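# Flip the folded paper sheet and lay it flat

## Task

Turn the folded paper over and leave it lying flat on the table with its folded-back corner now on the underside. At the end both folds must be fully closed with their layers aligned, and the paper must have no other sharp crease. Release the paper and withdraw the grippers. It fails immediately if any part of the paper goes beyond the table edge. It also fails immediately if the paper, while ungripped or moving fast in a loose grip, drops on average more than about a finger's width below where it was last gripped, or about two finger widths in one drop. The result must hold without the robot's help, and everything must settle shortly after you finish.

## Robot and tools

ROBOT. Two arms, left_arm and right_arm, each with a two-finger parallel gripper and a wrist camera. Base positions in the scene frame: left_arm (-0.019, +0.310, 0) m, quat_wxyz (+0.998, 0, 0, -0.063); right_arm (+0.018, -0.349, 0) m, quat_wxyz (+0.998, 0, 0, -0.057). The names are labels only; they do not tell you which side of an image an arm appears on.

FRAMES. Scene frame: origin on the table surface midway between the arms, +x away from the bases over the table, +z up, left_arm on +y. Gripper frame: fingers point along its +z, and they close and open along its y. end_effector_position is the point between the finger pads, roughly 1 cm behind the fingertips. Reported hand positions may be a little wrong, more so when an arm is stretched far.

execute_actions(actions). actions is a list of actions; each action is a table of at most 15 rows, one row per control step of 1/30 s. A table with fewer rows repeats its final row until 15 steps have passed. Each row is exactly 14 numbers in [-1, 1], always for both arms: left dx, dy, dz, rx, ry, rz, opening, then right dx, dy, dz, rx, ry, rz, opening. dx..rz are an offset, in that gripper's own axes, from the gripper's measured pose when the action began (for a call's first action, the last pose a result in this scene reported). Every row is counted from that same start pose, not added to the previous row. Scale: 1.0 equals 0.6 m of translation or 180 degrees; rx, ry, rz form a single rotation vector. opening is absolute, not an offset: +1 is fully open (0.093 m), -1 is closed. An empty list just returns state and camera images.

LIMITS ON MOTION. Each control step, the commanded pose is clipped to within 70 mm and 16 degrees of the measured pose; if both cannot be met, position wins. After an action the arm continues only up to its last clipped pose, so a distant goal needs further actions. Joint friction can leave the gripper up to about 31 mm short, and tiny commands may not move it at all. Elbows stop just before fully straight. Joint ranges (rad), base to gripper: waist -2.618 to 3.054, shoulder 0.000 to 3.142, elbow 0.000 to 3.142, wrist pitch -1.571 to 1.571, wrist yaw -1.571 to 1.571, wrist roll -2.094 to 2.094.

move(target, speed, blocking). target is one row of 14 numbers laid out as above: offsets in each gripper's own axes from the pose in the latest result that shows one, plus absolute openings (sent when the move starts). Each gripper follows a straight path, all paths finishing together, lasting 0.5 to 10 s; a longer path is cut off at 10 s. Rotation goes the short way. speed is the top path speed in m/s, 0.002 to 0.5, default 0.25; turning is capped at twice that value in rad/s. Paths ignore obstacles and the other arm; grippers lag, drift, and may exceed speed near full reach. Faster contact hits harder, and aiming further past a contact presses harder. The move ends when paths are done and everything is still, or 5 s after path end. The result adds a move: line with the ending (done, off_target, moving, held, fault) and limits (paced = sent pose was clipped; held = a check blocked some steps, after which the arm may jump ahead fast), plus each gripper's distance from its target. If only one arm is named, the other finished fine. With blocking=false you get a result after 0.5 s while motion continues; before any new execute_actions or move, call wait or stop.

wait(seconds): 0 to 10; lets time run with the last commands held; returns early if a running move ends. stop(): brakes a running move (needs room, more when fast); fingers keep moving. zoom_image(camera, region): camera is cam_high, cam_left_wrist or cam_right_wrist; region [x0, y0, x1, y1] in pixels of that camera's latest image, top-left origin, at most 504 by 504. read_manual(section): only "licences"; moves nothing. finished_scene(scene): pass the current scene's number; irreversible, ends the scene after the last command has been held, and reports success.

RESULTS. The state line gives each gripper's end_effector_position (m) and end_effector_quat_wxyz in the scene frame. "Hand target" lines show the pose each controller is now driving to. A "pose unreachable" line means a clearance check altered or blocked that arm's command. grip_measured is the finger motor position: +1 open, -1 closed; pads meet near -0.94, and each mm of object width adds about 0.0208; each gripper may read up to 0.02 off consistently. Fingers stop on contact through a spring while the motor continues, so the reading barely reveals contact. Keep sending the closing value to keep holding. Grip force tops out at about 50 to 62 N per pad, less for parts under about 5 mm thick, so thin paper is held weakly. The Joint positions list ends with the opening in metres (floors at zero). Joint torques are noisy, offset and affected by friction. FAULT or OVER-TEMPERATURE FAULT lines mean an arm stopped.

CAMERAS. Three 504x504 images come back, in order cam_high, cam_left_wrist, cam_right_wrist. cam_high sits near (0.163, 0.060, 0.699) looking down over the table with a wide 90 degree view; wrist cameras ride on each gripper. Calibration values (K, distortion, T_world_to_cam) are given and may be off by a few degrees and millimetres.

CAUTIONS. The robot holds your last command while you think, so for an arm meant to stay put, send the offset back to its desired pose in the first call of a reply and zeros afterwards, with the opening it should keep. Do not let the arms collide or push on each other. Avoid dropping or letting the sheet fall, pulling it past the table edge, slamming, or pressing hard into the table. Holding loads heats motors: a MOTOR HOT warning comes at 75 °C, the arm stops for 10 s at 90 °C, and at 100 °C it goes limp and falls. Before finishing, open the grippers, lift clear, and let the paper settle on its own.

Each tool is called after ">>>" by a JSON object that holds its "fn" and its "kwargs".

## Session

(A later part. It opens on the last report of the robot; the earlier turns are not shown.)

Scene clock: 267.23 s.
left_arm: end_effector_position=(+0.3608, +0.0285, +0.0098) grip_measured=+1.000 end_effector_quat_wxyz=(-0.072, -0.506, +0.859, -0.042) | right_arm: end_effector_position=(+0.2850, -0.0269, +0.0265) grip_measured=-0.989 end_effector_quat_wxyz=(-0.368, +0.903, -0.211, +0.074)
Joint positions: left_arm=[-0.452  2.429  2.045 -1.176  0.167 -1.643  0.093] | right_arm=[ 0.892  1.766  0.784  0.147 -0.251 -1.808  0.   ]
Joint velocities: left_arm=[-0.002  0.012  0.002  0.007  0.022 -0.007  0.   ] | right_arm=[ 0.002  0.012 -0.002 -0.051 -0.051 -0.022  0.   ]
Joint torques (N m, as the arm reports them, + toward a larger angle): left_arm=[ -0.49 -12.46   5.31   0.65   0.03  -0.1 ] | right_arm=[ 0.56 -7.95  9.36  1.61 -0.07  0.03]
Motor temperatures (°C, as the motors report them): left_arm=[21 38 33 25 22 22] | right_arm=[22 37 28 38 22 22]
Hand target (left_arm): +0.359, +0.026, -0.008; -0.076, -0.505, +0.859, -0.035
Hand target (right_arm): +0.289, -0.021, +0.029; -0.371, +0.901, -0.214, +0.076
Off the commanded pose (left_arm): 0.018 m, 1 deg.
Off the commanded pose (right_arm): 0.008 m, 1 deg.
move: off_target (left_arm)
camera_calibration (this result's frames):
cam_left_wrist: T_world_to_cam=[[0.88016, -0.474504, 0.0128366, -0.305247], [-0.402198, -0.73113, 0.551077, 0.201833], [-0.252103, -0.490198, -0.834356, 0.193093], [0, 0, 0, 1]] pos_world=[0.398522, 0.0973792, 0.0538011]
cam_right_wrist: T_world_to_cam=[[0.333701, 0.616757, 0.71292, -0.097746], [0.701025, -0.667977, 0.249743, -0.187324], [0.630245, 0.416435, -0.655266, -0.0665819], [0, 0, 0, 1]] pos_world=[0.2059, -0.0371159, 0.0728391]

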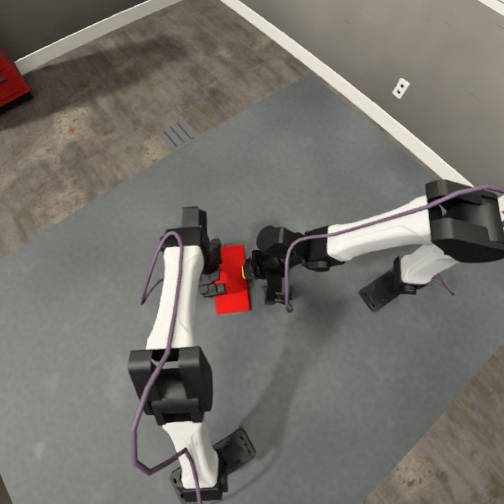

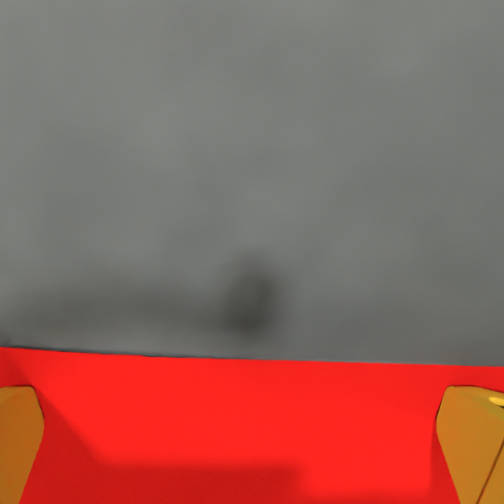

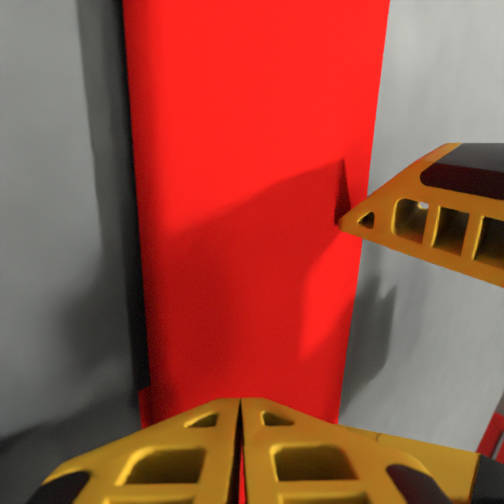

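>>> {"fn": "move", "kwargs": {"target": [0,0,0.03,-0.005,0,0,1,0,0.054,0.055,0,0,0,-1], "speed": 0.05}}

Scene clock: 270.53 s.
left_arm: end_effector_position=(+0.3608, +0.0285, +0.0098) grip_measured=+1.000 end_effector_quat_wxyz=(-0.072, -0.506, +0.859, -0.042) | right_arm: end_effector_position=(+0.2954, -0.0169, +0.0053) grip_measured=-0.989 end_effector_quat_wxyz=(-0.393, +0.892, -0.204, +0.090)
Joint positions: left_arm=[-0.452  2.429  2.045 -1.176  0.167 -1.643  0.093] | right_arm=[ 0.892  1.879  0.758  0.352 -0.251 -1.807  0.   ]
Joint velocities: left_arm=[-0.007  0.002 -0.007 -0.051 -0.007  0.022  0.   ] | right_arm=[-0.002  0.007  0.002  0.037  0.022  0.007  0.   ]
Joint torques (N m, as the arm reports them, + toward a larger angle): left_arm=[ -0.41 -12.37   5.27   0.66   0.04  -0.11] | right_arm=[ 0.27 -7.15  3.98  1.69 -0.12 -0.05]
Motor temperatures (°C, as the motors report them): left_arm=[21 39 33 25 22 22] | right_arm=[22 37 29 38 22 22]
Hand target (left_arm): +0.359, +0.026, -0.008; -0.076, -0.505, +0.859, -0.035
Hand target (right_arm): +0.284, -0.027, -0.018; -0.368, +0.903, -0.210, +0.074
Off the commanded pose (left_arm): 0.018 m, 1 deg.
Off the commanded pose (right_arm): 0.029 m, 4 deg.
move: off_target (left_arm, right_arm)
camera_calibration (this result's frames):
cam_left_wrist: T_world_to_cam=[[0.88016, -0.474504, 0.0128366, -0.305247], [-0.402198, -0.73113, 0.551077, 0.201833], [-0.252103, -0.490198, -0.834356, 0.193093], [0, 0, 0, 1]] pos_world=[0.398522, 0.0973792, 0.0538011]
cam_right_wrist: T_world_to_cam=[[0.30084, 0.582962, 0.754752, -0.0834185], [0.688647, -0.680285, 0.250954, -0.179163], [0.659743, 0.444261, -0.606112, -0.0996992], [0, 0, 0, 1]] pos_world=[0.214251, -0.0289594, 0.0474929]

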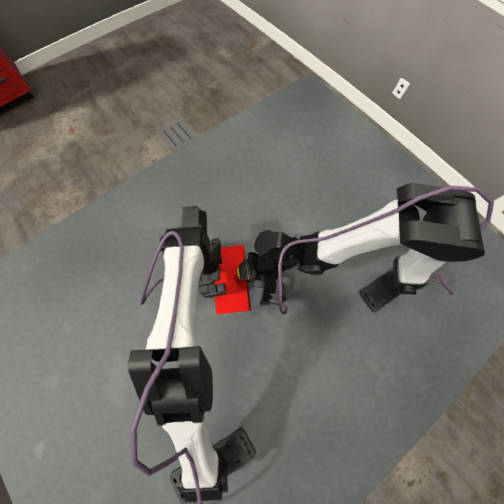

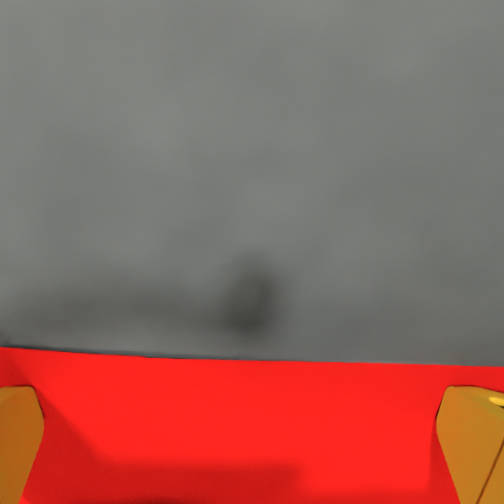

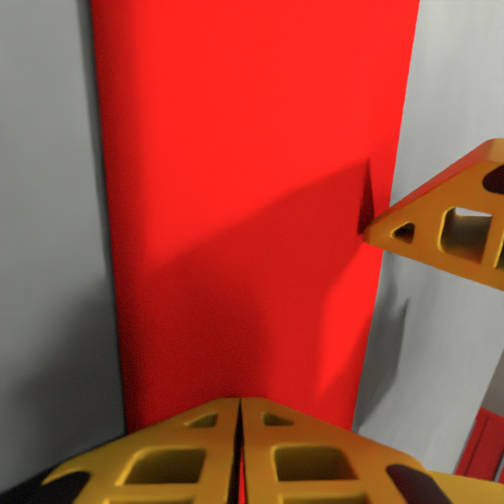

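>>> {"fn": "execute_actions", "kwargs": {"actions": [[[0,0,0.03,-0.005,0,0,1,0.005,0.044,0.009,-0.02,0,0,-1],[0,0,0.03,-0.005,0,0,1,0.01,0.044,0.009,-0.02,0,0,-1],[0,0,0.03,-0.005,0,0,1,0.015,0.044,0.009,-0.02,0,0,-1],[0,0,0.03,-0.005,0,0,1,0.02,0.044,0.009,-0.02,0,0,-1],[0,0,0.03,-0.005,0,0,1,0.025,0.044,0.009,-0.02,0,0,-1],[0,0,0.03,-0.005,0,0,1,0.03,0.044,0.009,-0.02,0,0,-1],[0,0,0.03,-0.005,0,0,1,0.035,0.044,0.009,-0.02,0,0,-1],[0,0,0.03,-0.005,0,0,1,0.04,0.044,0.009,-0.02,0,0,-1],[0,0,0.03,-0.005,0,0,1,0.045,0.044,0.009,-0.02,0,0,-1],[0,0,0.03,-0.005,0,0,1,0.05,0.044,0.009,-0.02,0,0,-1],[0,0,0.03,-0.005,0,0,1,0.055,0.044,0.009,-0.02,0,0,-1],[0,0,0.03,-0.005,0,0,1,0.06,0.044,0.009,-0.02,0,0,-1],[0,0,0.03,-0.005,0,0,1,0.065,0.044,0.009,-0.02,0,0,-1],[0,0,0.03,-0.005,0,0,1,0.07,0.044,0.009,-0.02,0,0,-1],[0,0,0.03,-0.005,0,0,1,0.075,0.044,0.009,-0.02,0,0,-1]]]}}

>>> {"fn": "wait", "kwargs": {"seconds": 0.3}}

Scene clock: 279.47 s.
left_arm: end_effector_position=(+0.3608, +0.0285, +0.0098) grip_measured=+1.000 end_effector_quat_wxyz=(-0.072, -0.506, +0.859, -0.042) | right_arm: end_effector_position=(+0.3201, -0.0323, +0.0059) grip_measured=-0.989 end_effector_quat_wxyz=(-0.406, +0.888, -0.196, +0.088)
Joint positions: left_arm=[-0.452  2.429  2.045 -1.176  0.167 -1.643  0.093] | right_arm=[ 0.792  1.908  0.782  0.357 -0.344 -1.882  0.   ]
Joint velocities: left_arm=[-0.002 -0.017  0.007  0.007 -0.037 -0.007  0.   ] | right_arm=[-0.261  0.11   0.173 -0.095 -0.212 -0.154  0.   ]
Joint torques (N m, as the arm reports them, + toward a larger angle): left_arm=[ -0.39 -12.5    5.28   0.64   0.04  -0.1 ] | right_arm=[-1.43 -7.04  7.66  1.16  0.29 -0.14]
Motor temperatures (°C, as the motors report them): left_arm=[21 40 32 25 22 22] | right_arm=[22 36 28 38 22 22]
Hand target (left_arm): +0.359, +0.026, -0.008; -0.076, -0.505, +0.859, -0.035
Hand target (right_arm): +0.327, -0.049, -0.016; -0.369, +0.902, -0.208, +0.082
Off the commanded pose (left_arm): 0.018 m, 1 deg.
Off the commanded pose (right_arm): 0.030 m, 5 deg.
camera_calibration (this result's frames):
cam_left_wrist: T_world_to_cam=[[0.88016, -0.474504, 0.0128366, -0.305247], [-0.402198, -0.73113, 0.551077, 0.201833], [-0.252103, -0.490198, -0.834356, 0.193093], [0, 0, 0, 1]] pos_world=[0.398522, 0.0973792, 0.0538011]
cam_right_wrist: T_world_to_cam=[[0.284269, 0.568668, 0.771886, -0.0774819], [0.698696, -0.674184, 0.239373, -0.209753], [0.656517, 0.471268, -0.588976, -0.107021], [0, 0, 0, 1]] pos_world=[0.23884, -0.0469147, 0.0469833]

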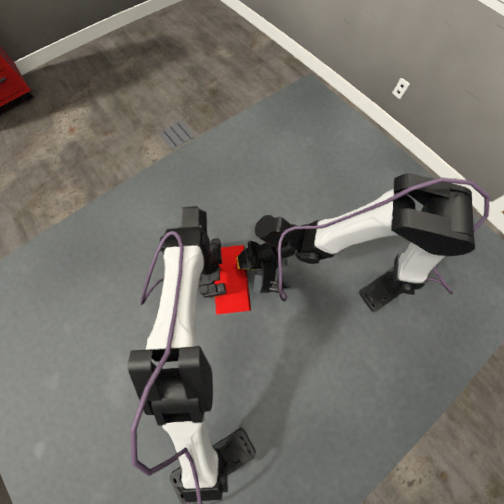

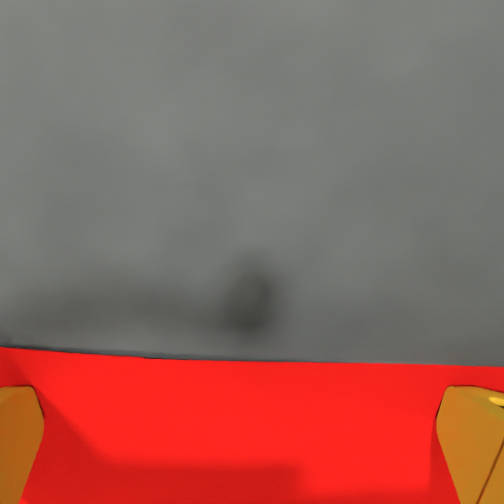

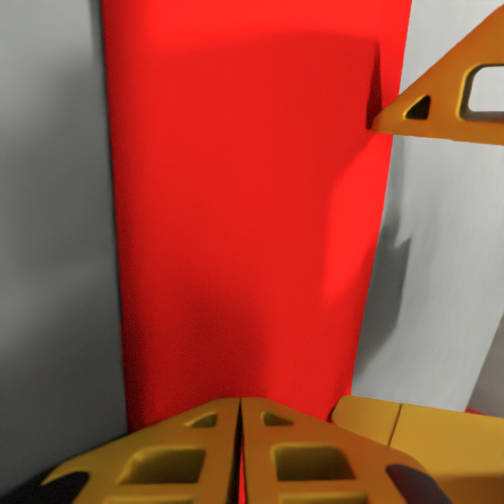

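Scene clock: 279.77 s.
left_arm: end_effector_position=(+0.3608, +0.0285, +0.0098) grip_measured=+1.000 end_effector_quat_wxyz=(-0.072, -0.506, +0.859, -0.042) | right_arm: end_effector_position=(+0.3267, -0.0358, +0.0060) grip_measured=-0.989 end_effector_quat_wxyz=(-0.407, +0.888, -0.193, +0.091)
Joint positions: left_arm=[-0.452  2.429  2.045 -1.176  0.167 -1.643  0.093] | right_arm=[ 0.772  1.915  0.794  0.35  -0.357 -1.904  0.   ]
Joint velocities: left_arm=[ 0.007  0.007 -0.002 -0.066 -0.081  0.007  0.   ] | right_arm=[-0.012  0.012 -0.002  0.037  0.051  0.022  0.   ]
Joint torques (N m, as the arm reports them, + toward a larger angle): left_arm=[ -0.41 -12.39   5.3    0.65   0.03  -0.11] | right_arm=[-1.12 -7.23  7.64  1.1   0.12 -0.15]
Motor temperatures (°C, as the motors report them): left_arm=[21 40 32 25 22 22] | right_arm=[22 36 28 38 22 22]
Hand target (left_arm): +0.359, +0.026, -0.008; -0.076, -0.505, +0.859, -0.035
Hand target (right_arm): +0.327, -0.050, -0.016; -0.369, +0.902, -0.208, +0.082
Off the commanded pose (left_arm): 0.018 m, 1 deg.
Off the commanded pose (right_arm): 0.027 m, 5 deg.
wait: 0.30 s; at rest by 0.27 s
camera_calibration (this result's frames):
cam_left_wrist: T_world_to_cam=[[0.88016, -0.474504, 0.0128366, -0.305247], [-0.402198, -0.73113, 0.551077, 0.201833], [-0.252103, -0.490198, -0.834356, 0.193093], [0, 0, 0, 1]] pos_world=[0.398522, 0.0973792, 0.0538011]
cam_right_wrist: T_world_to_cam=[[0.276918, 0.570456, 0.773238, -0.0750033], [0.69876, -0.671923, 0.245465, -0.216697], [0.659584, 0.472334, -0.584679, -0.110603], [0, 0, 0, 1]] pos_world=[0.245141, -0.050576, 0.0465195]

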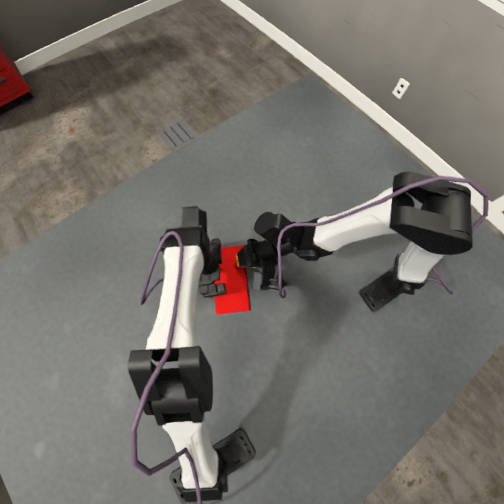

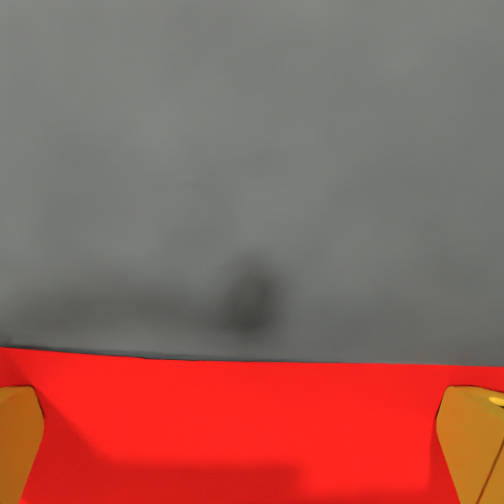

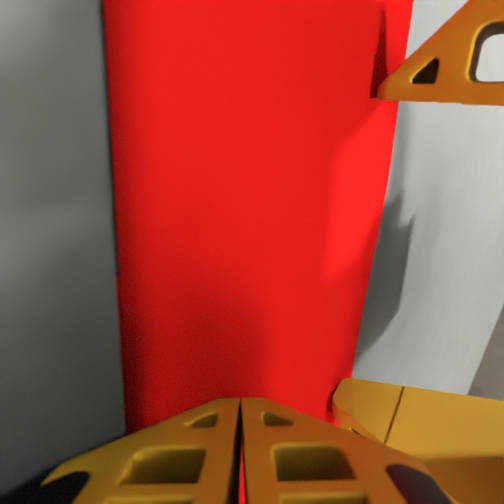

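>>> {"fn": "execute_actions", "kwargs": {"actions": [[[0,0,0.03,-0.005,0,0,1,0.012,0.04,0.012,-0.03,0.002,0.002,-1],[0,0,0.03,-0.005,0,0,1,0.018,0.04,0.012,-0.035,0.004,0.004,-1],[0,0,0.03,-0.005,0,0,1,0.024,0.04,0.012,-0.04,0.006,0.006,-1],[0,0,0.03,-0.005,0,0,1,0.03,0.04,0.012,-0.045,0.008,0.008,-1],[0,0,0.03,-0.005,0,0,1,0.036,0.04,0.012,-0.05,0.01,0.01,-1],[0,0,0.03,-0.005,0,0,1,0.042,0.04,0.012,-0.05,0.012,0.012,-1],[0,0,0.03,-0.005,0,0,1,0.048,0.04,0.012,-0.05,0.014,0.014,-1],[0,0,0.03,-0.005,0,0,1,0.054,0.04,0.012,-0.05,0.016,0.016,-1],[0,0,0.03,-0.005,0,0,1,0.06,0.04,0.012,-0.05,0.018,0.018,-1],[0,0,0.03,-0.005,0,0,1,0.066,0.04,0.012,-0.05,0.02,0.02,-1],[0,0,0.03,-0.005,0,0,1,0.072,0.04,0.012,-0.05,0.022,0.022,-1],[0,0,0.03,-0.005,0,0,1,0.078,0.04,0.012,-0.05,0.024,0.024,-1],[0,0,0.03,-0.005,0,0,1,0.084,0.04,0.012,-0.05,0.026,0.026,-1],[0,0,0.03,-0.005,0,0,1,0.09,0.04,0.012,-0.05,0.028,0.028,-1],[0,0,0.03,-0.005,0,0,1,0.096,0.04,0.012,-0.05,0.03,0.03,-1]]]}}

>>> {"fn": "wait", "kwargs": {"seconds": 0.3}}

Scene clock: 288.20 s.
left_arm: end_effector_position=(+0.3615, +0.0281, +0.0098) grip_measured=+1.000 end_effector_quat_wxyz=(-0.072, -0.506, +0.859, -0.043) | right_arm: end_effector_position=(+0.3624, -0.0515, +0.0044) grip_measured=-0.989 end_effector_quat_wxyz=(-0.372, +0.894, -0.229, +0.095)
Joint positions: left_arm=[-0.452  2.429  2.045 -1.172  0.167 -1.643  0.093] | right_arm=[ 0.704  1.958  0.925  0.191 -0.335 -1.922  0.   ]
Joint velocities: left_arm=[-0.012 -0.002 -0.007  0.037 -0.007 -0.066  0.   ] | right_arm=[-0.173  0.115  0.183 -0.095 -0.007 -0.066  0.   ]
Joint torques (N m, as the arm reports them, + toward a larger angle): left_arm=[ -0.42 -12.39   5.27   0.63   0.02  -0.12] | right_arm=[-1.25 -8.19  8.25  1.19  0.33 -0.06]
Motor temperatures (°C, as the motors report them): left_arm=[21 40 32 25 22 22] | right_arm=[22 36 29 37 22 22]
Hand target (left_arm): +0.358, +0.026, -0.008; -0.076, -0.505, +0.859, -0.035
Hand target (right_arm): +0.372, -0.070, -0.015; -0.332, +0.902, -0.260, +0.096
Off the commanded pose (left_arm): 0.018 m, 1 deg.
Off the commanded pose (right_arm): 0.030 m, 6 deg.
camera_calibration (this result's frames):
cam_left_wrist: T_world_to_cam=[[0.880118, -0.474477, 0.0162576, -0.306087], [-0.403783, -0.730097, 0.551287, 0.202318], [-0.249703, -0.491762, -0.834157, 0.19223], [0, 0, 0, 1]] pos_world=[0.399086, 0.0970117, 0.0537906]
cam_right_wrist: T_world_to_cam=[[0.345581, 0.593971, 0.726479, -0.0982054], [0.659317, -0.704578, 0.262433, -0.239321], [0.667739, 0.388288, -0.635104, -0.134698], [0, 0, 0, 1]] pos_world=[0.281669, -0.057987, 0.0486022]

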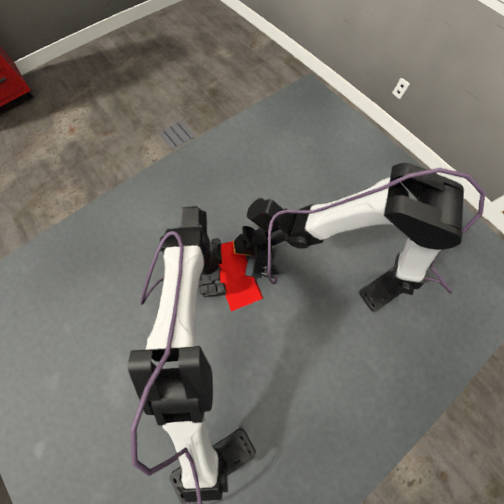

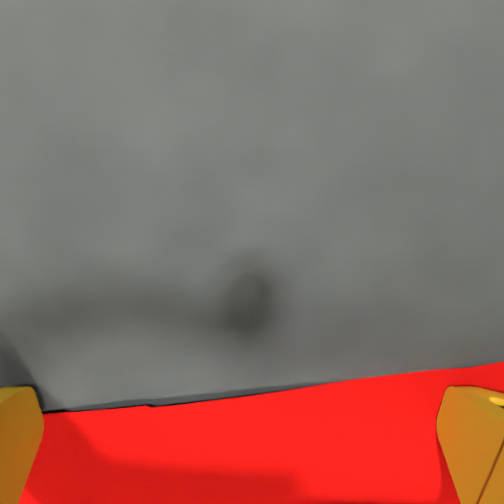

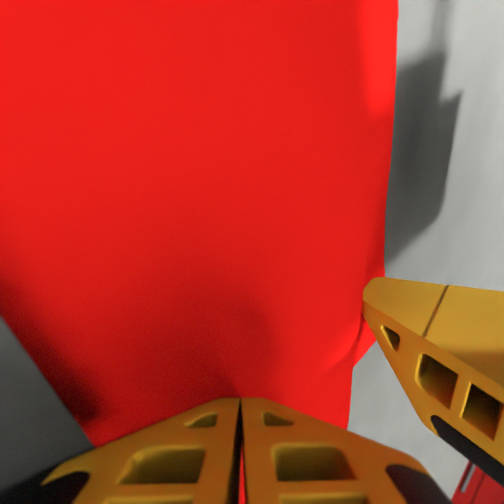

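Scene clock: 288.50 s.
left_arm: end_effector_position=(+0.3620, +0.0277, +0.0098) grip_measured=+1.000 end_effector_quat_wxyz=(-0.071, -0.505, +0.859, -0.045) | right_arm: end_effector_position=(+0.3701, -0.0564, +0.0044) grip_measured=-0.989 end_effector_quat_wxyz=(-0.369, +0.893, -0.237, +0.100)
Joint positions: left_arm=[-0.452  2.429  2.045 -1.17   0.167 -1.643  0.093] | right_arm=[ 0.689  1.965  0.939  0.182 -0.327 -1.922  0.   ]
Joint velocities: left_arm=[ 0.002  0.012 -0.002  0.022 -0.066  0.007  0.   ] | right_arm=[-0.002 -0.022  0.002  0.037 -0.037 -0.007  0.   ]
Joint torques (N m, as the arm reports them, + toward a larger angle): left_arm=[ -0.52 -12.42   5.39   0.59   0.02  -0.11] | right_arm=[-0.86 -8.33  8.17  1.12  0.29 -0.06]
Motor temperatures (°C, as the motors report them): left_arm=[21 40 32 25 22 22] | right_arm=[22 36 29 37 22 22]
Hand target (left_arm): +0.359, +0.026, -0.008; -0.076, -0.505, +0.859, -0.035
Hand target (right_arm): +0.372, -0.070, -0.015; -0.332, +0.902, -0.260, +0.096
Off the commanded pose (left_arm): 0.018 m, 1 deg.
Off the commanded pose (right_arm): 0.025 m, 5 deg.
wait: 0.30 s; at rest by 0.27 s
camera_calibration (this result's frames):
cam_left_wrist: T_world_to_cam=[[0.880079, -0.474451, 0.0189183, -0.306739], [-0.405016, -0.729293, 0.551446, 0.202696], [-0.247837, -0.492978, -0.833996, 0.191557], [0, 0, 0, 1]] pos_world=[0.399524, 0.0967259, 0.0537841]
cam_right_wrist: T_world_to_cam=[[0.356356, 0.591059, 0.723643, -0.102109], [0.64393, -0.716549, 0.268163, -0.24278], [0.677026, 0.370414, -0.635947, -0.142441], [0, 0, 0, 1]] pos_world=[0.289157, -0.0608489, 0.0484102]

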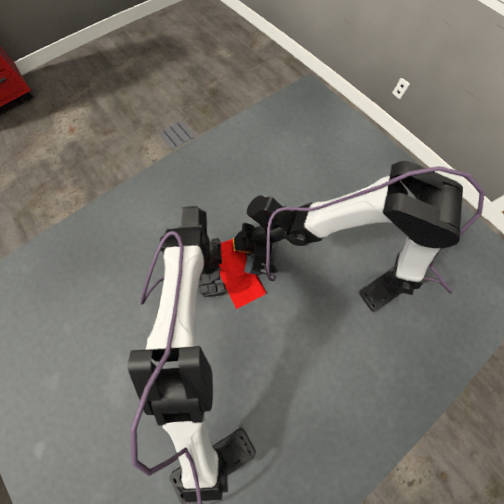

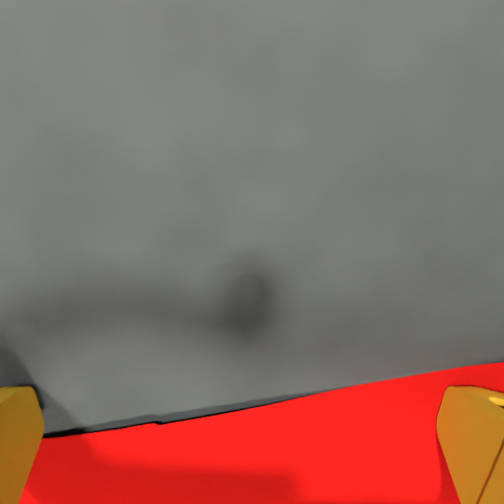

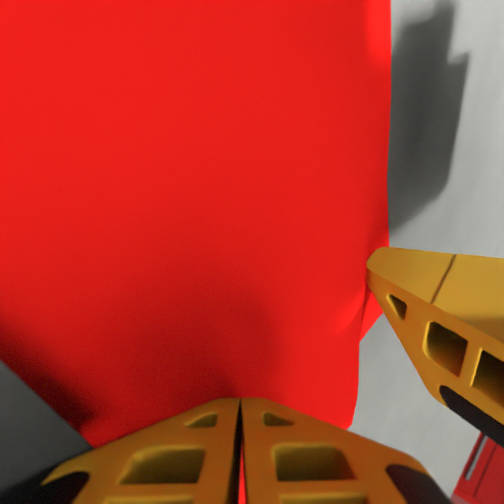

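>>> {"fn": "move", "kwargs": {"target": [-0.06,0.05,-0.13,0,0,0,1,-0.05,-0.02,-0.17,0,0,0,-1], "speed": 0.12}}

Scene clock: 292.83 s.
left_arm: end_effector_position=(+0.3632, +0.0800, +0.0766) grip_measured=+1.000 end_effector_quat_wxyz=(-0.068, -0.505, +0.859, -0.048) | right_arm: end_effector_position=(+0.3187, -0.0891, +0.0915) grip_measured=-0.989 end_effector_quat_wxyz=(-0.379, +0.889, -0.234, +0.107)
Joint positions: left_arm=[-0.353  2.276  2.045 -1.331  0.167 -1.542  0.093] | right_arm=[ 0.689  1.533  0.817 -0.102 -0.329 -1.922  0.   ]
Joint velocities: left_arm=[ 0.007  0.002  0.002 -0.022 -0.007  0.037  0.   ] | right_arm=[-0.007  0.007  0.007  0.007 -0.007  0.007  0.   ]
Joint torques (N m, as the arm reports them, + toward a larger angle): left_arm=[  0.9  -14.79   5.77   0.23   0.02  -0.01] | right_arm=[-0.25 -8.77  5.88  1.53 -0.2  -0.08]
Motor temperatures (°C, as the motors report them): left_arm=[21 41 32 24 22 22] | right_arm=[22 36 29 37 22 22]
Hand target (left_arm): +0.360, +0.085, +0.080; -0.071, -0.505, +0.859, -0.044
Hand target (right_arm): +0.311, -0.096, +0.084; -0.369, +0.893, -0.238, +0.100
Off the commanded pose (left_arm): 0.008 m, 0 deg.
Off the commanded pose (right_arm): 0.012 m, 1 deg.
move: off_target (right_arm)
camera_calibration (this result's frames):
cam_left_wrist: T_world_to_cam=[[0.880032, -0.474152, 0.0269144, -0.284862], [-0.408958, -0.72778, 0.550535, 0.20578], [-0.24145, -0.495495, -0.834378, 0.271277], [0, 0, 0, 1]] pos_world=[0.400342, 0.149111, 0.120725]
cam_right_wrist: T_world_to_cam=[[0.340151, 0.580154, 0.740081, -0.124737], [0.639652, -0.719634, 0.270133, -0.255615], [0.689306, 0.381508, -0.61588, -0.0448968], [0, 0, 0, 1]] pos_world=[0.236882, -0.0944544, 0.133715]

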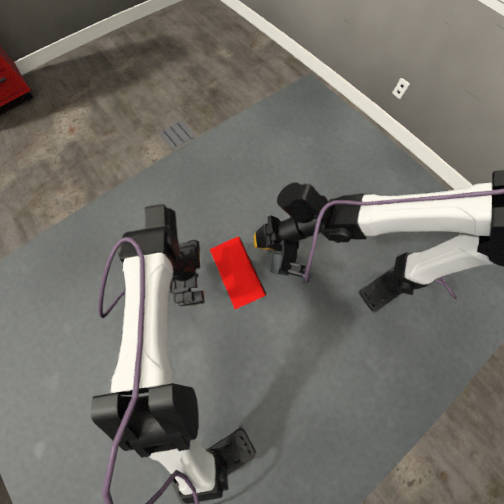

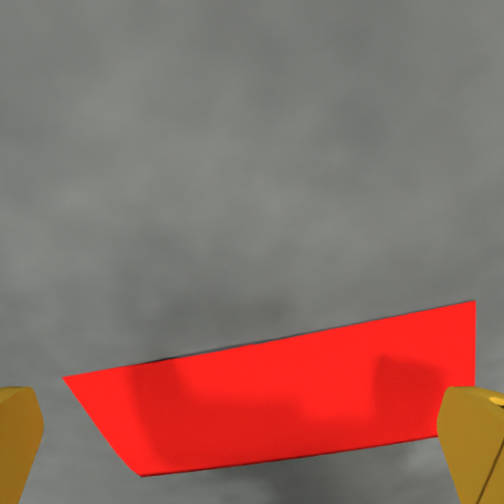

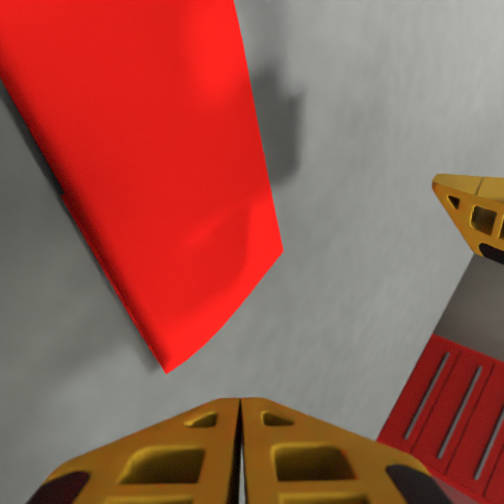

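>>> {"fn": "zoom_image", "kwargs": {"camera": "cam_right_wrist", "region": [0, 60, 300, 390]}}

>>> {"fn": "zoom_image", "kwargs": {"camera": "cam_high", "region": [190, 225, 290, 325]}}

Region (0, 60, 300, 390) of cam_right_wrist's 504x504 image, scaled by 1.527, with more detail than that image has; it fills the left 458 columns of this view, and the rest is white.

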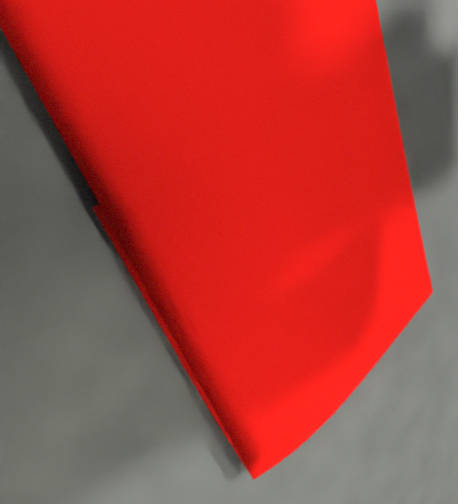

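Region (190, 225, 290, 325) of cam_high's 504x504 image, scaled by 5.040, with more detail than that image has.

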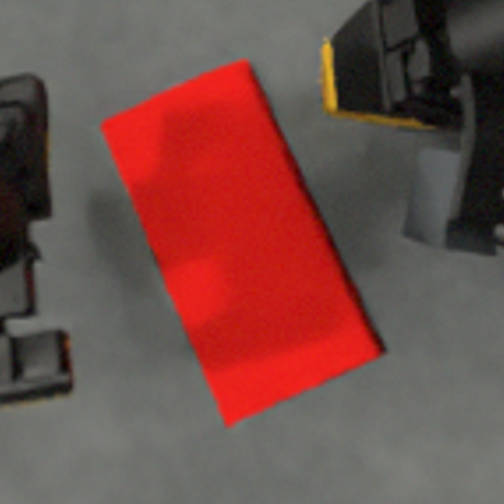

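>>> {"fn": "move", "kwargs": {"target": [-0.138,0.2,-0.123,0,0,0,1,0.066,0.022,0.151,-0.025,0,0,-1], "speed": 0.2}}

>>> {"fn": "move", "kwargs": {"target": [0,0,0,0,0,0,1,0,0.06,0.055,-0.01,0,0,-1], "speed": 0.06}}

Scene clock: 313.20 s.
left_arm: end_effector_position=(+0.3106, +0.2171, +0.1353) grip_measured=+1.000 end_effector_quat_wxyz=(-0.063, -0.507, +0.858, -0.055) | right_arm: end_effector_position=(+0.3694, -0.0634, +0.0146) grip_measured=-0.989 end_effector_quat_wxyz=(-0.335, +0.907, -0.241, +0.082)
Joint positions: left_arm=[-0.067  1.858  1.652 -1.386  0.167 -1.257  0.093] | right_arm=[ 0.679  1.934  1.018 -0.016 -0.32  -1.952  0.   ]
Joint velocities: left_arm=[-0.012 -0.002  0.007 -0.007 -0.095  0.007  0.   ] | right_arm=[0.002 0.022 0.007 0.022 0.007 0.022 0.   ]
Joint torques (N m, as the arm reports them, + toward a larger angle): left_arm=[  0.53 -10.89   4.85   0.19  -0.02  -0.04] | right_arm=[ -0.56 -10.32   9.52   1.64  -0.14  -0.13]
Motor temperatures (°C, as the motors report them): left_arm=[21 46 32 24 22 22] | right_arm=[22 36 29 37 22 22]
Hand target (left_arm): +0.303, +0.221, +0.134; -0.069, -0.505, +0.859, -0.046
Hand target (right_arm): +0.382, -0.061, +0.021; -0.344, +0.903, -0.238, +0.097
Off the commanded pose (left_arm): 0.008 m, 1 deg.
Off the commanded pose (right_arm): 0.014 m, 2 deg.
move: off_target (right_arm)
camera_calibration (this result's frames):
cam_left_wrist: T_world_to_cam=[[0.881866, -0.469387, 0.044595, -0.179181], [-0.414141, -0.7259, 0.549142, 0.253241], [-0.225389, -0.502738, -0.834539, 0.372057], [0, 0, 0, 1]] pos_world=[0.346749, 0.28677, 0.179421]
cam_right_wrist: T_world_to_cam=[[0.389198, 0.636997, 0.665402, -0.113494], [0.664272, -0.694532, 0.276347, -0.256332], [0.638175, 0.334455, -0.69345, -0.119979], [0, 0, 0, 1]] pos_world=[0.291014, -0.0656079, 0.0631563]

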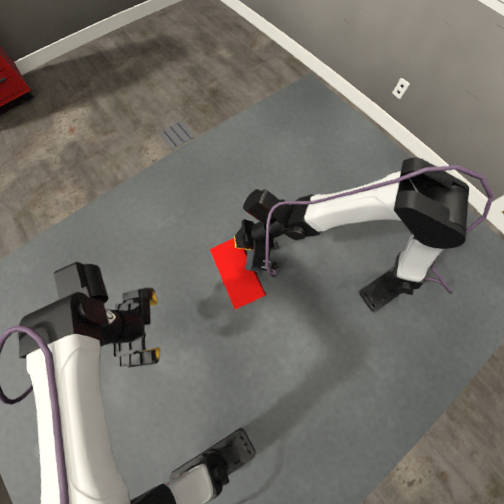

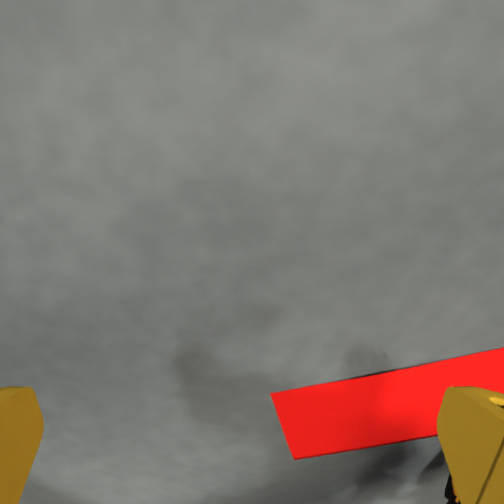

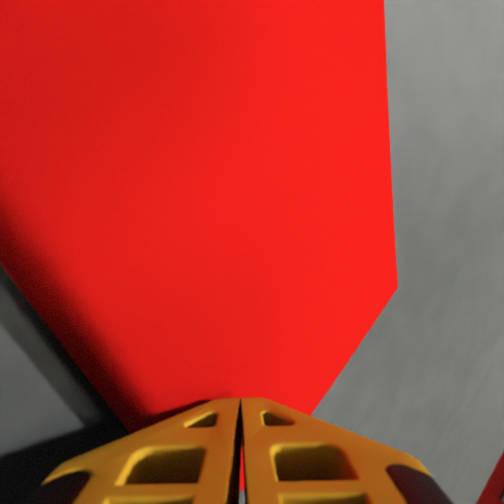

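Scene clock: 314.30 s.
left_arm: end_effector_position=(+0.3106, +0.2171, +0.1353) grip_measured=+1.000 end_effector_quat_wxyz=(-0.063, -0.507, +0.858, -0.055) | right_arm: end_effector_position=(+0.3820, -0.0549, +0.0039) grip_measured=-0.989 end_effector_quat_wxyz=(-0.359, +0.898, -0.232, +0.102)
Joint positions: left_arm=[-0.067  1.858  1.652 -1.386  0.167 -1.257  0.093] | right_arm=[ 0.679  1.997  1.005  0.128 -0.323 -1.952  0.   ]
Joint velocities: left_arm=[ 0.002  0.002 -0.002 -0.022 -0.007  0.007  0.   ] | right_arm=[ 0.012 -0.017 -0.002 -0.081 -0.066  0.066  0.   ]
Joint torques (N m, as the arm reports them, + toward a larger angle): left_arm=[ 0.15 -9.86  6.58  0.33  0.04 -0.07] | right_arm=[-0.05 -7.75  4.01  1.43 -0.05 -0.14]
Motor temperatures (°C, as the motors report them): left_arm=[21 45 32 24 22 22] | right_arm=[22 37 29 37 22 22]
Hand target (left_arm): +0.311, +0.217, +0.135; -0.063, -0.507, +0.858, -0.055
Hand target (right_arm): +0.365, -0.069, -0.032; -0.321, +0.913, -0.242, +0.077
Off the commanded pose (left_arm): 0.000 m, 0 deg.
Off the commanded pose (right_arm): 0.043 m, 6 deg.
move: off_target (right_arm)
camera_calibration (this result's frames):
cam_left_wrist: T_world_to_cam=[[0.881866, -0.469387, 0.044595, -0.179181], [-0.414141, -0.7259, 0.549142, 0.253241], [-0.225389, -0.502738, -0.834539, 0.372057], [0, 0, 0, 1]] pos_world=[0.346749, 0.28677, 0.179421]
cam_right_wrist: T_world_to_cam=[[0.34914, 0.611583, 0.709977, -0.102862], [0.649728, -0.703954, 0.286883, -0.250821], [0.675244, 0.36113, -0.643141, -0.151134], [0, 0, 0, 1]] pos_world=[0.300932, -0.0590788, 0.0477856]

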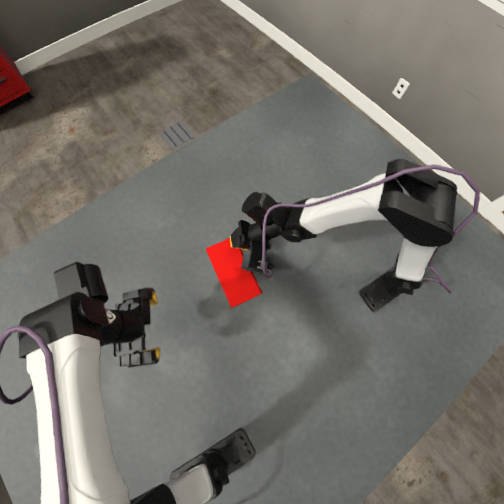

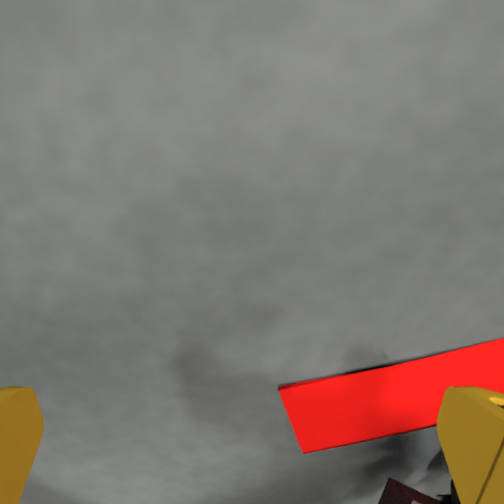

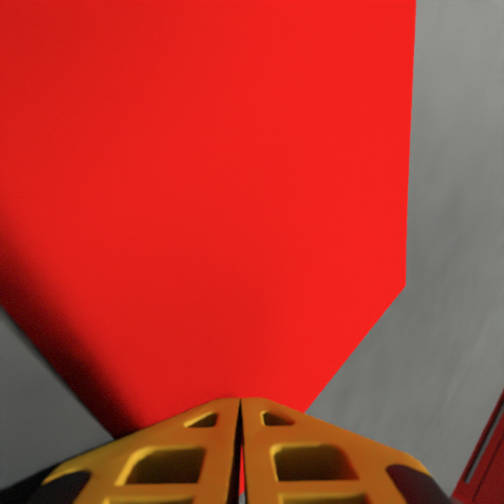

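>>> {"fn": "move", "kwargs": {"target": [0,0,0,0,0,0,1,0,-0.04,-0.036,0,0,0,-1], "speed": 0.1}}

>>> {"fn": "move", "kwargs": {"target": [0,0,0,0,0,0,1,-0.038,-0.055,0.047,0,0,0,-1], "speed": 0.1}}

>>> {"fn": "move", "kwargs": {"target": [0,0,0,0,0,0,1,0,0.075,0.045,-0.02,0,0,-1], "speed": 0.06}}

Scene clock: 321.67 s.
left_arm: end_effector_position=(+0.3106, +0.2171, +0.1353) grip_measured=+1.000 end_effector_quat_wxyz=(-0.063, -0.507, +0.858, -0.055) | right_arm: end_effector_position=(+0.3775, -0.0576, +0.0233) grip_measured=-0.989 end_effector_quat_wxyz=(-0.351, +0.901, -0.234, +0.095)
Joint positions: left_arm=[-0.067  1.858  1.652 -1.386  0.167 -1.257  0.093] | right_arm=[ 0.679  1.934  1.029  0.018 -0.323 -1.952  0.   ]
Joint velocities: left_arm=[ 0.007  0.007 -0.007  0.007  0.037  0.037  0.   ] | right_arm=[-0.002 -0.012  0.017 -0.037 -0.037 -0.066  0.   ]
Joint torques (N m, as the arm reports them, + toward a larger angle): left_arm=[ 0.17 -9.89  6.56  0.33  0.02 -0.08] | right_arm=[  0.36 -12.48   9.39   1.43  -0.16  -0.03]
Motor temperatures (°C, as the motors report them): left_arm=[21 44 32 24 22 22] | right_arm=[22 37 28 37 22 22]
Hand target (left_arm): +0.311, +0.217, +0.135; -0.063, -0.507, +0.858, -0.055
Hand target (right_arm): +0.382, -0.053, +0.036; -0.359, +0.898, -0.232, +0.102
Off the commanded pose (left_arm): 0.000 m, 0 deg.
Off the commanded pose (right_arm): 0.015 m, 1 deg.
move: off_target (right_arm)
camera_calibration (this result's frames):
cam_left_wrist: T_world_to_cam=[[0.881866, -0.469387, 0.044595, -0.179181], [-0.414141, -0.7259, 0.549142, 0.253241], [-0.225389, -0.502738, -0.834539, 0.372057], [0, 0, 0, 1]] pos_world=[0.346749, 0.28677, 0.179421]
cam_right_wrist: T_world_to_cam=[[0.362873, 0.620163, 0.695501, -0.117825], [0.655754, -0.700231, 0.282246, -0.257346], [0.66205, 0.353658, -0.660769, -0.129637], [0, 0, 0, 1]] pos_world=[0.297337, -0.0612839, 0.0689217]

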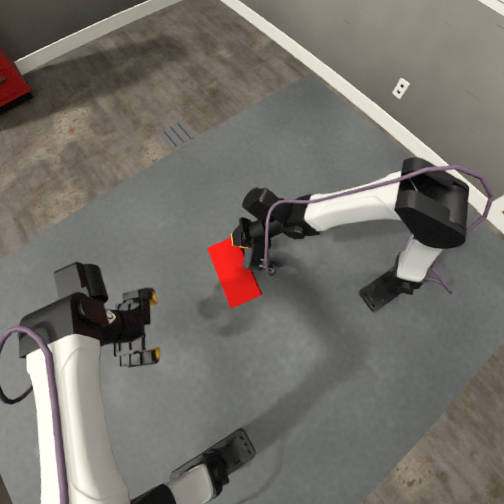

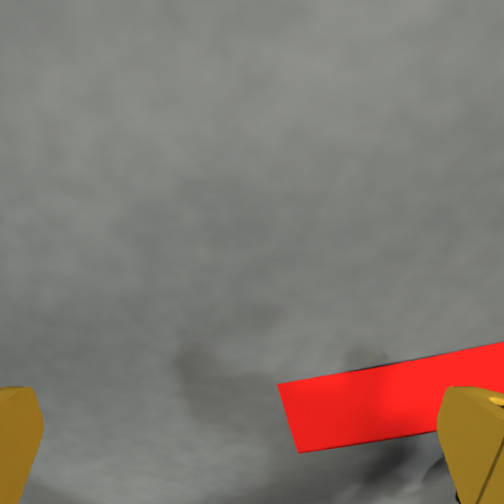

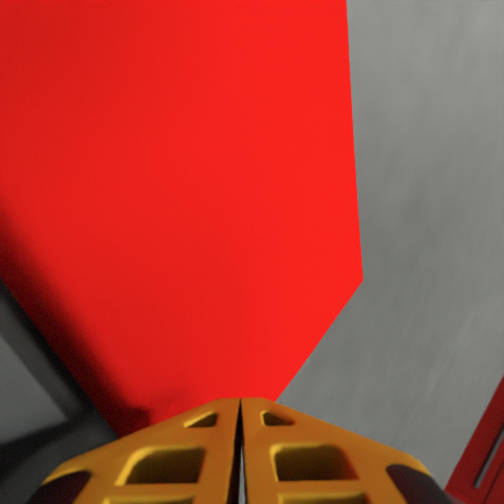

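Scene clock: 322.60 s.
left_arm: end_effector_position=(+0.3106, +0.2171, +0.1353) grip_measured=+1.000 end_effector_quat_wxyz=(-0.063, -0.507, +0.858, -0.055) | right_arm: end_effector_position=(+0.3764, -0.0131, +0.0254) grip_measured=-0.989 end_effector_quat_wxyz=(-0.353, +0.902, -0.229, +0.096)
Joint positions: left_arm=[-0.067  1.858  1.652 -1.386  0.167 -1.257  0.093] | right_arm=[ 0.777  2.005  1.138  0.006 -0.263 -1.884  0.   ]
Joint velocities: left_arm=[-0.002 -0.002  0.002 -0.007  0.022  0.037  0.   ] | right_arm=[-0.002  0.002 -0.017  0.007  0.051 -0.037  0.   ]
Joint torques (N m, as the arm reports them, + toward a larger angle): left_arm=[ 0.17 -9.85  6.59  0.35  0.01 -0.07] | right_arm=[  0.39 -10.89   9.83   1.47  -0.1    0.01]
Motor temperatures (°C, as the motors report them): left_arm=[21 44 32 24 22 22] | right_arm=[22 37 29 37 22 22]
Hand target (left_arm): +0.311, +0.217, +0.135; -0.063, -0.507, +0.858, -0.055
Hand target (right_arm): +0.380, -0.009, +0.025; -0.350, +0.902, -0.234, +0.096
Off the commanded pose (left_arm): 0.000 m, 0 deg.
Off the commanded pose (right_arm): 0.005 m, 1 deg.
move: done
camera_calibration (this result's frames):
cam_left_wrist: T_world_to_cam=[[0.881866, -0.469387, 0.044595, -0.179181], [-0.414141, -0.7259, 0.549142, 0.253241], [-0.225389, -0.502738, -0.834539, 0.372057], [0, 0, 0, 1]] pos_world=[0.346749, 0.28677, 0.179421]
cam_right_wrist: T_world_to_cam=[[0.351315, 0.623758, 0.698214, -0.142159], [0.660447, -0.693692, 0.287405, -0.227879], [0.663617, 0.360164, -0.655664, -0.143951], [0, 0, 0, 1]] pos_world=[0.295973, -0.0175591, 0.070368]

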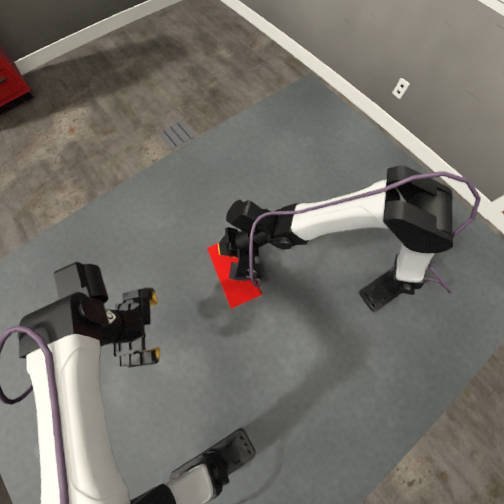

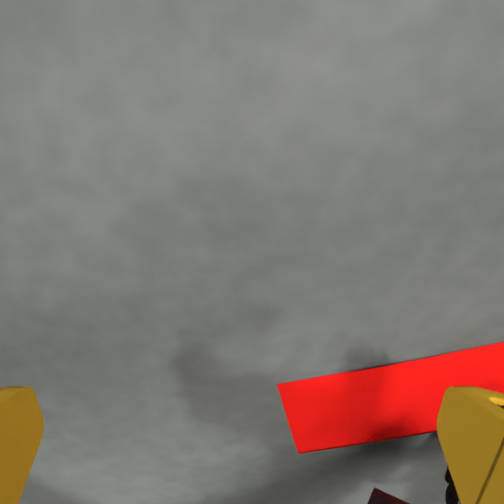

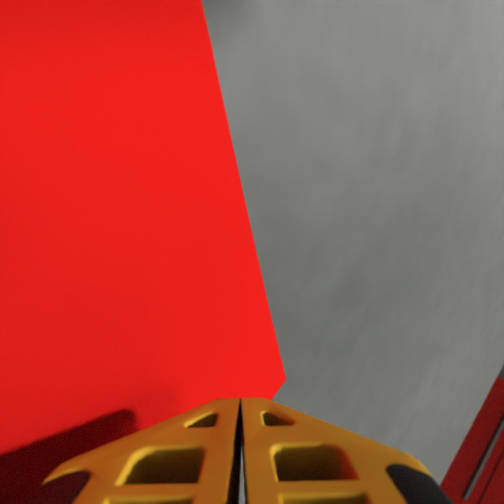

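Scene clock: 323.73 s.
left_arm: end_effector_position=(+0.3106, +0.2171, +0.1353) grip_measured=+1.000 end_effector_quat_wxyz=(-0.063, -0.507, +0.858, -0.055) | right_arm: end_effector_position=(+0.3790, -0.0115, +0.0043) grip_measured=-0.990 end_effector_quat_wxyz=(-0.353, +0.903, -0.224, +0.101)
Joint positions: left_arm=[-0.067  1.858  1.652 -1.386  0.167 -1.257  0.093] | right_arm=[ 0.777  2.064  1.121  0.086 -0.261 -1.894  0.   ]
Joint velocities: left_arm=[-0.002 -0.002  0.007 -0.066 -0.066  0.007  0.   ] | right_arm=[ 0.002 -0.012 -0.007  0.022  0.022  0.066  0.   ]
Joint torques (N m, as the arm reports them, + toward a larger angle): left_arm=[ 0.17 -9.9   6.58  0.34  0.03 -0.07] | right_arm=[ -0.46 -10.01   4.05   1.61  -0.03  -0.14]
Motor temperatures (°C, as the motors report them): left_arm=[21 43 32 24 22 22] | right_arm=[22 37 28 37 22 22]
Hand target (left_arm): +0.311, +0.217, +0.135; -0.063, -0.507, +0.858, -0.055
Hand target (right_arm): +0.369, -0.026, -0.024; -0.324, +0.913, -0.232, +0.088
Off the commanded pose (left_arm): 0.000 m, 0 deg.
Off the commanded pose (right_arm): 0.034 m, 4 deg.
move: off_target (right_arm)
camera_calibration (this result's frames):
cam_left_wrist: T_world_to_cam=[[0.881866, -0.469387, 0.044595, -0.179181], [-0.414141, -0.7259, 0.549142, 0.253241], [-0.225389, -0.502738, -0.834539, 0.372057], [0, 0, 0, 1]] pos_world=[0.346749, 0.28677, 0.179421]
cam_right_wrist: T_world_to_cam=[[0.339578, 0.626932, 0.701173, -0.124848], [0.661302, -0.689248, 0.296001, -0.222756], [0.668854, 0.363172, -0.648645, -0.162104], [0, 0, 0, 1]] pos_world=[0.298129, -0.0163915, 0.0483277]

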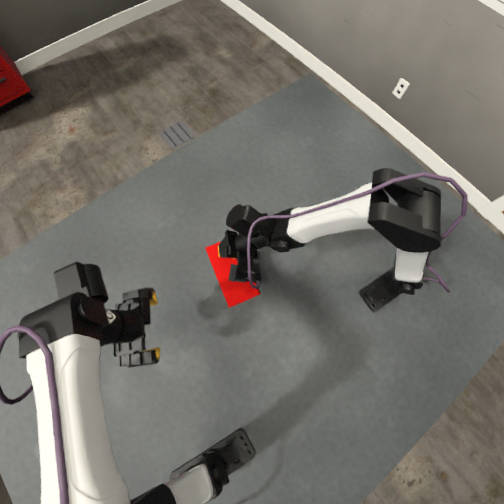

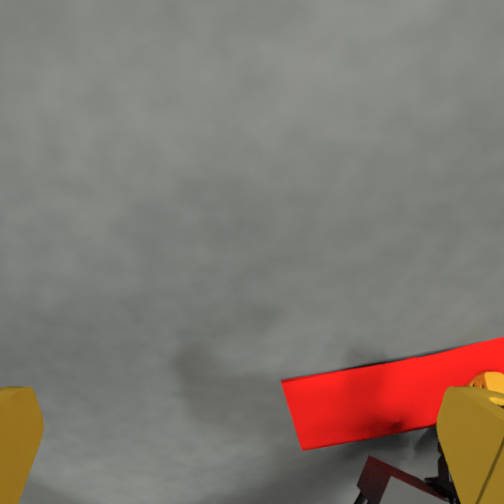

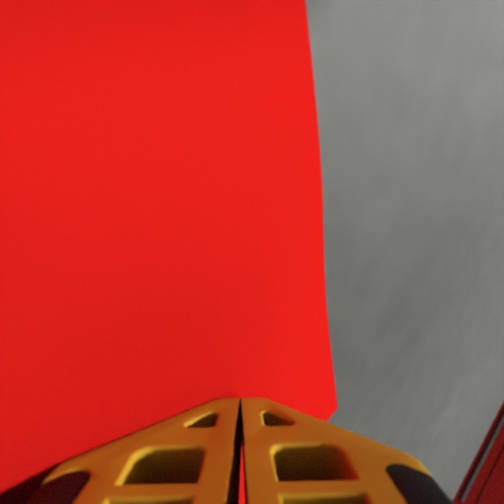

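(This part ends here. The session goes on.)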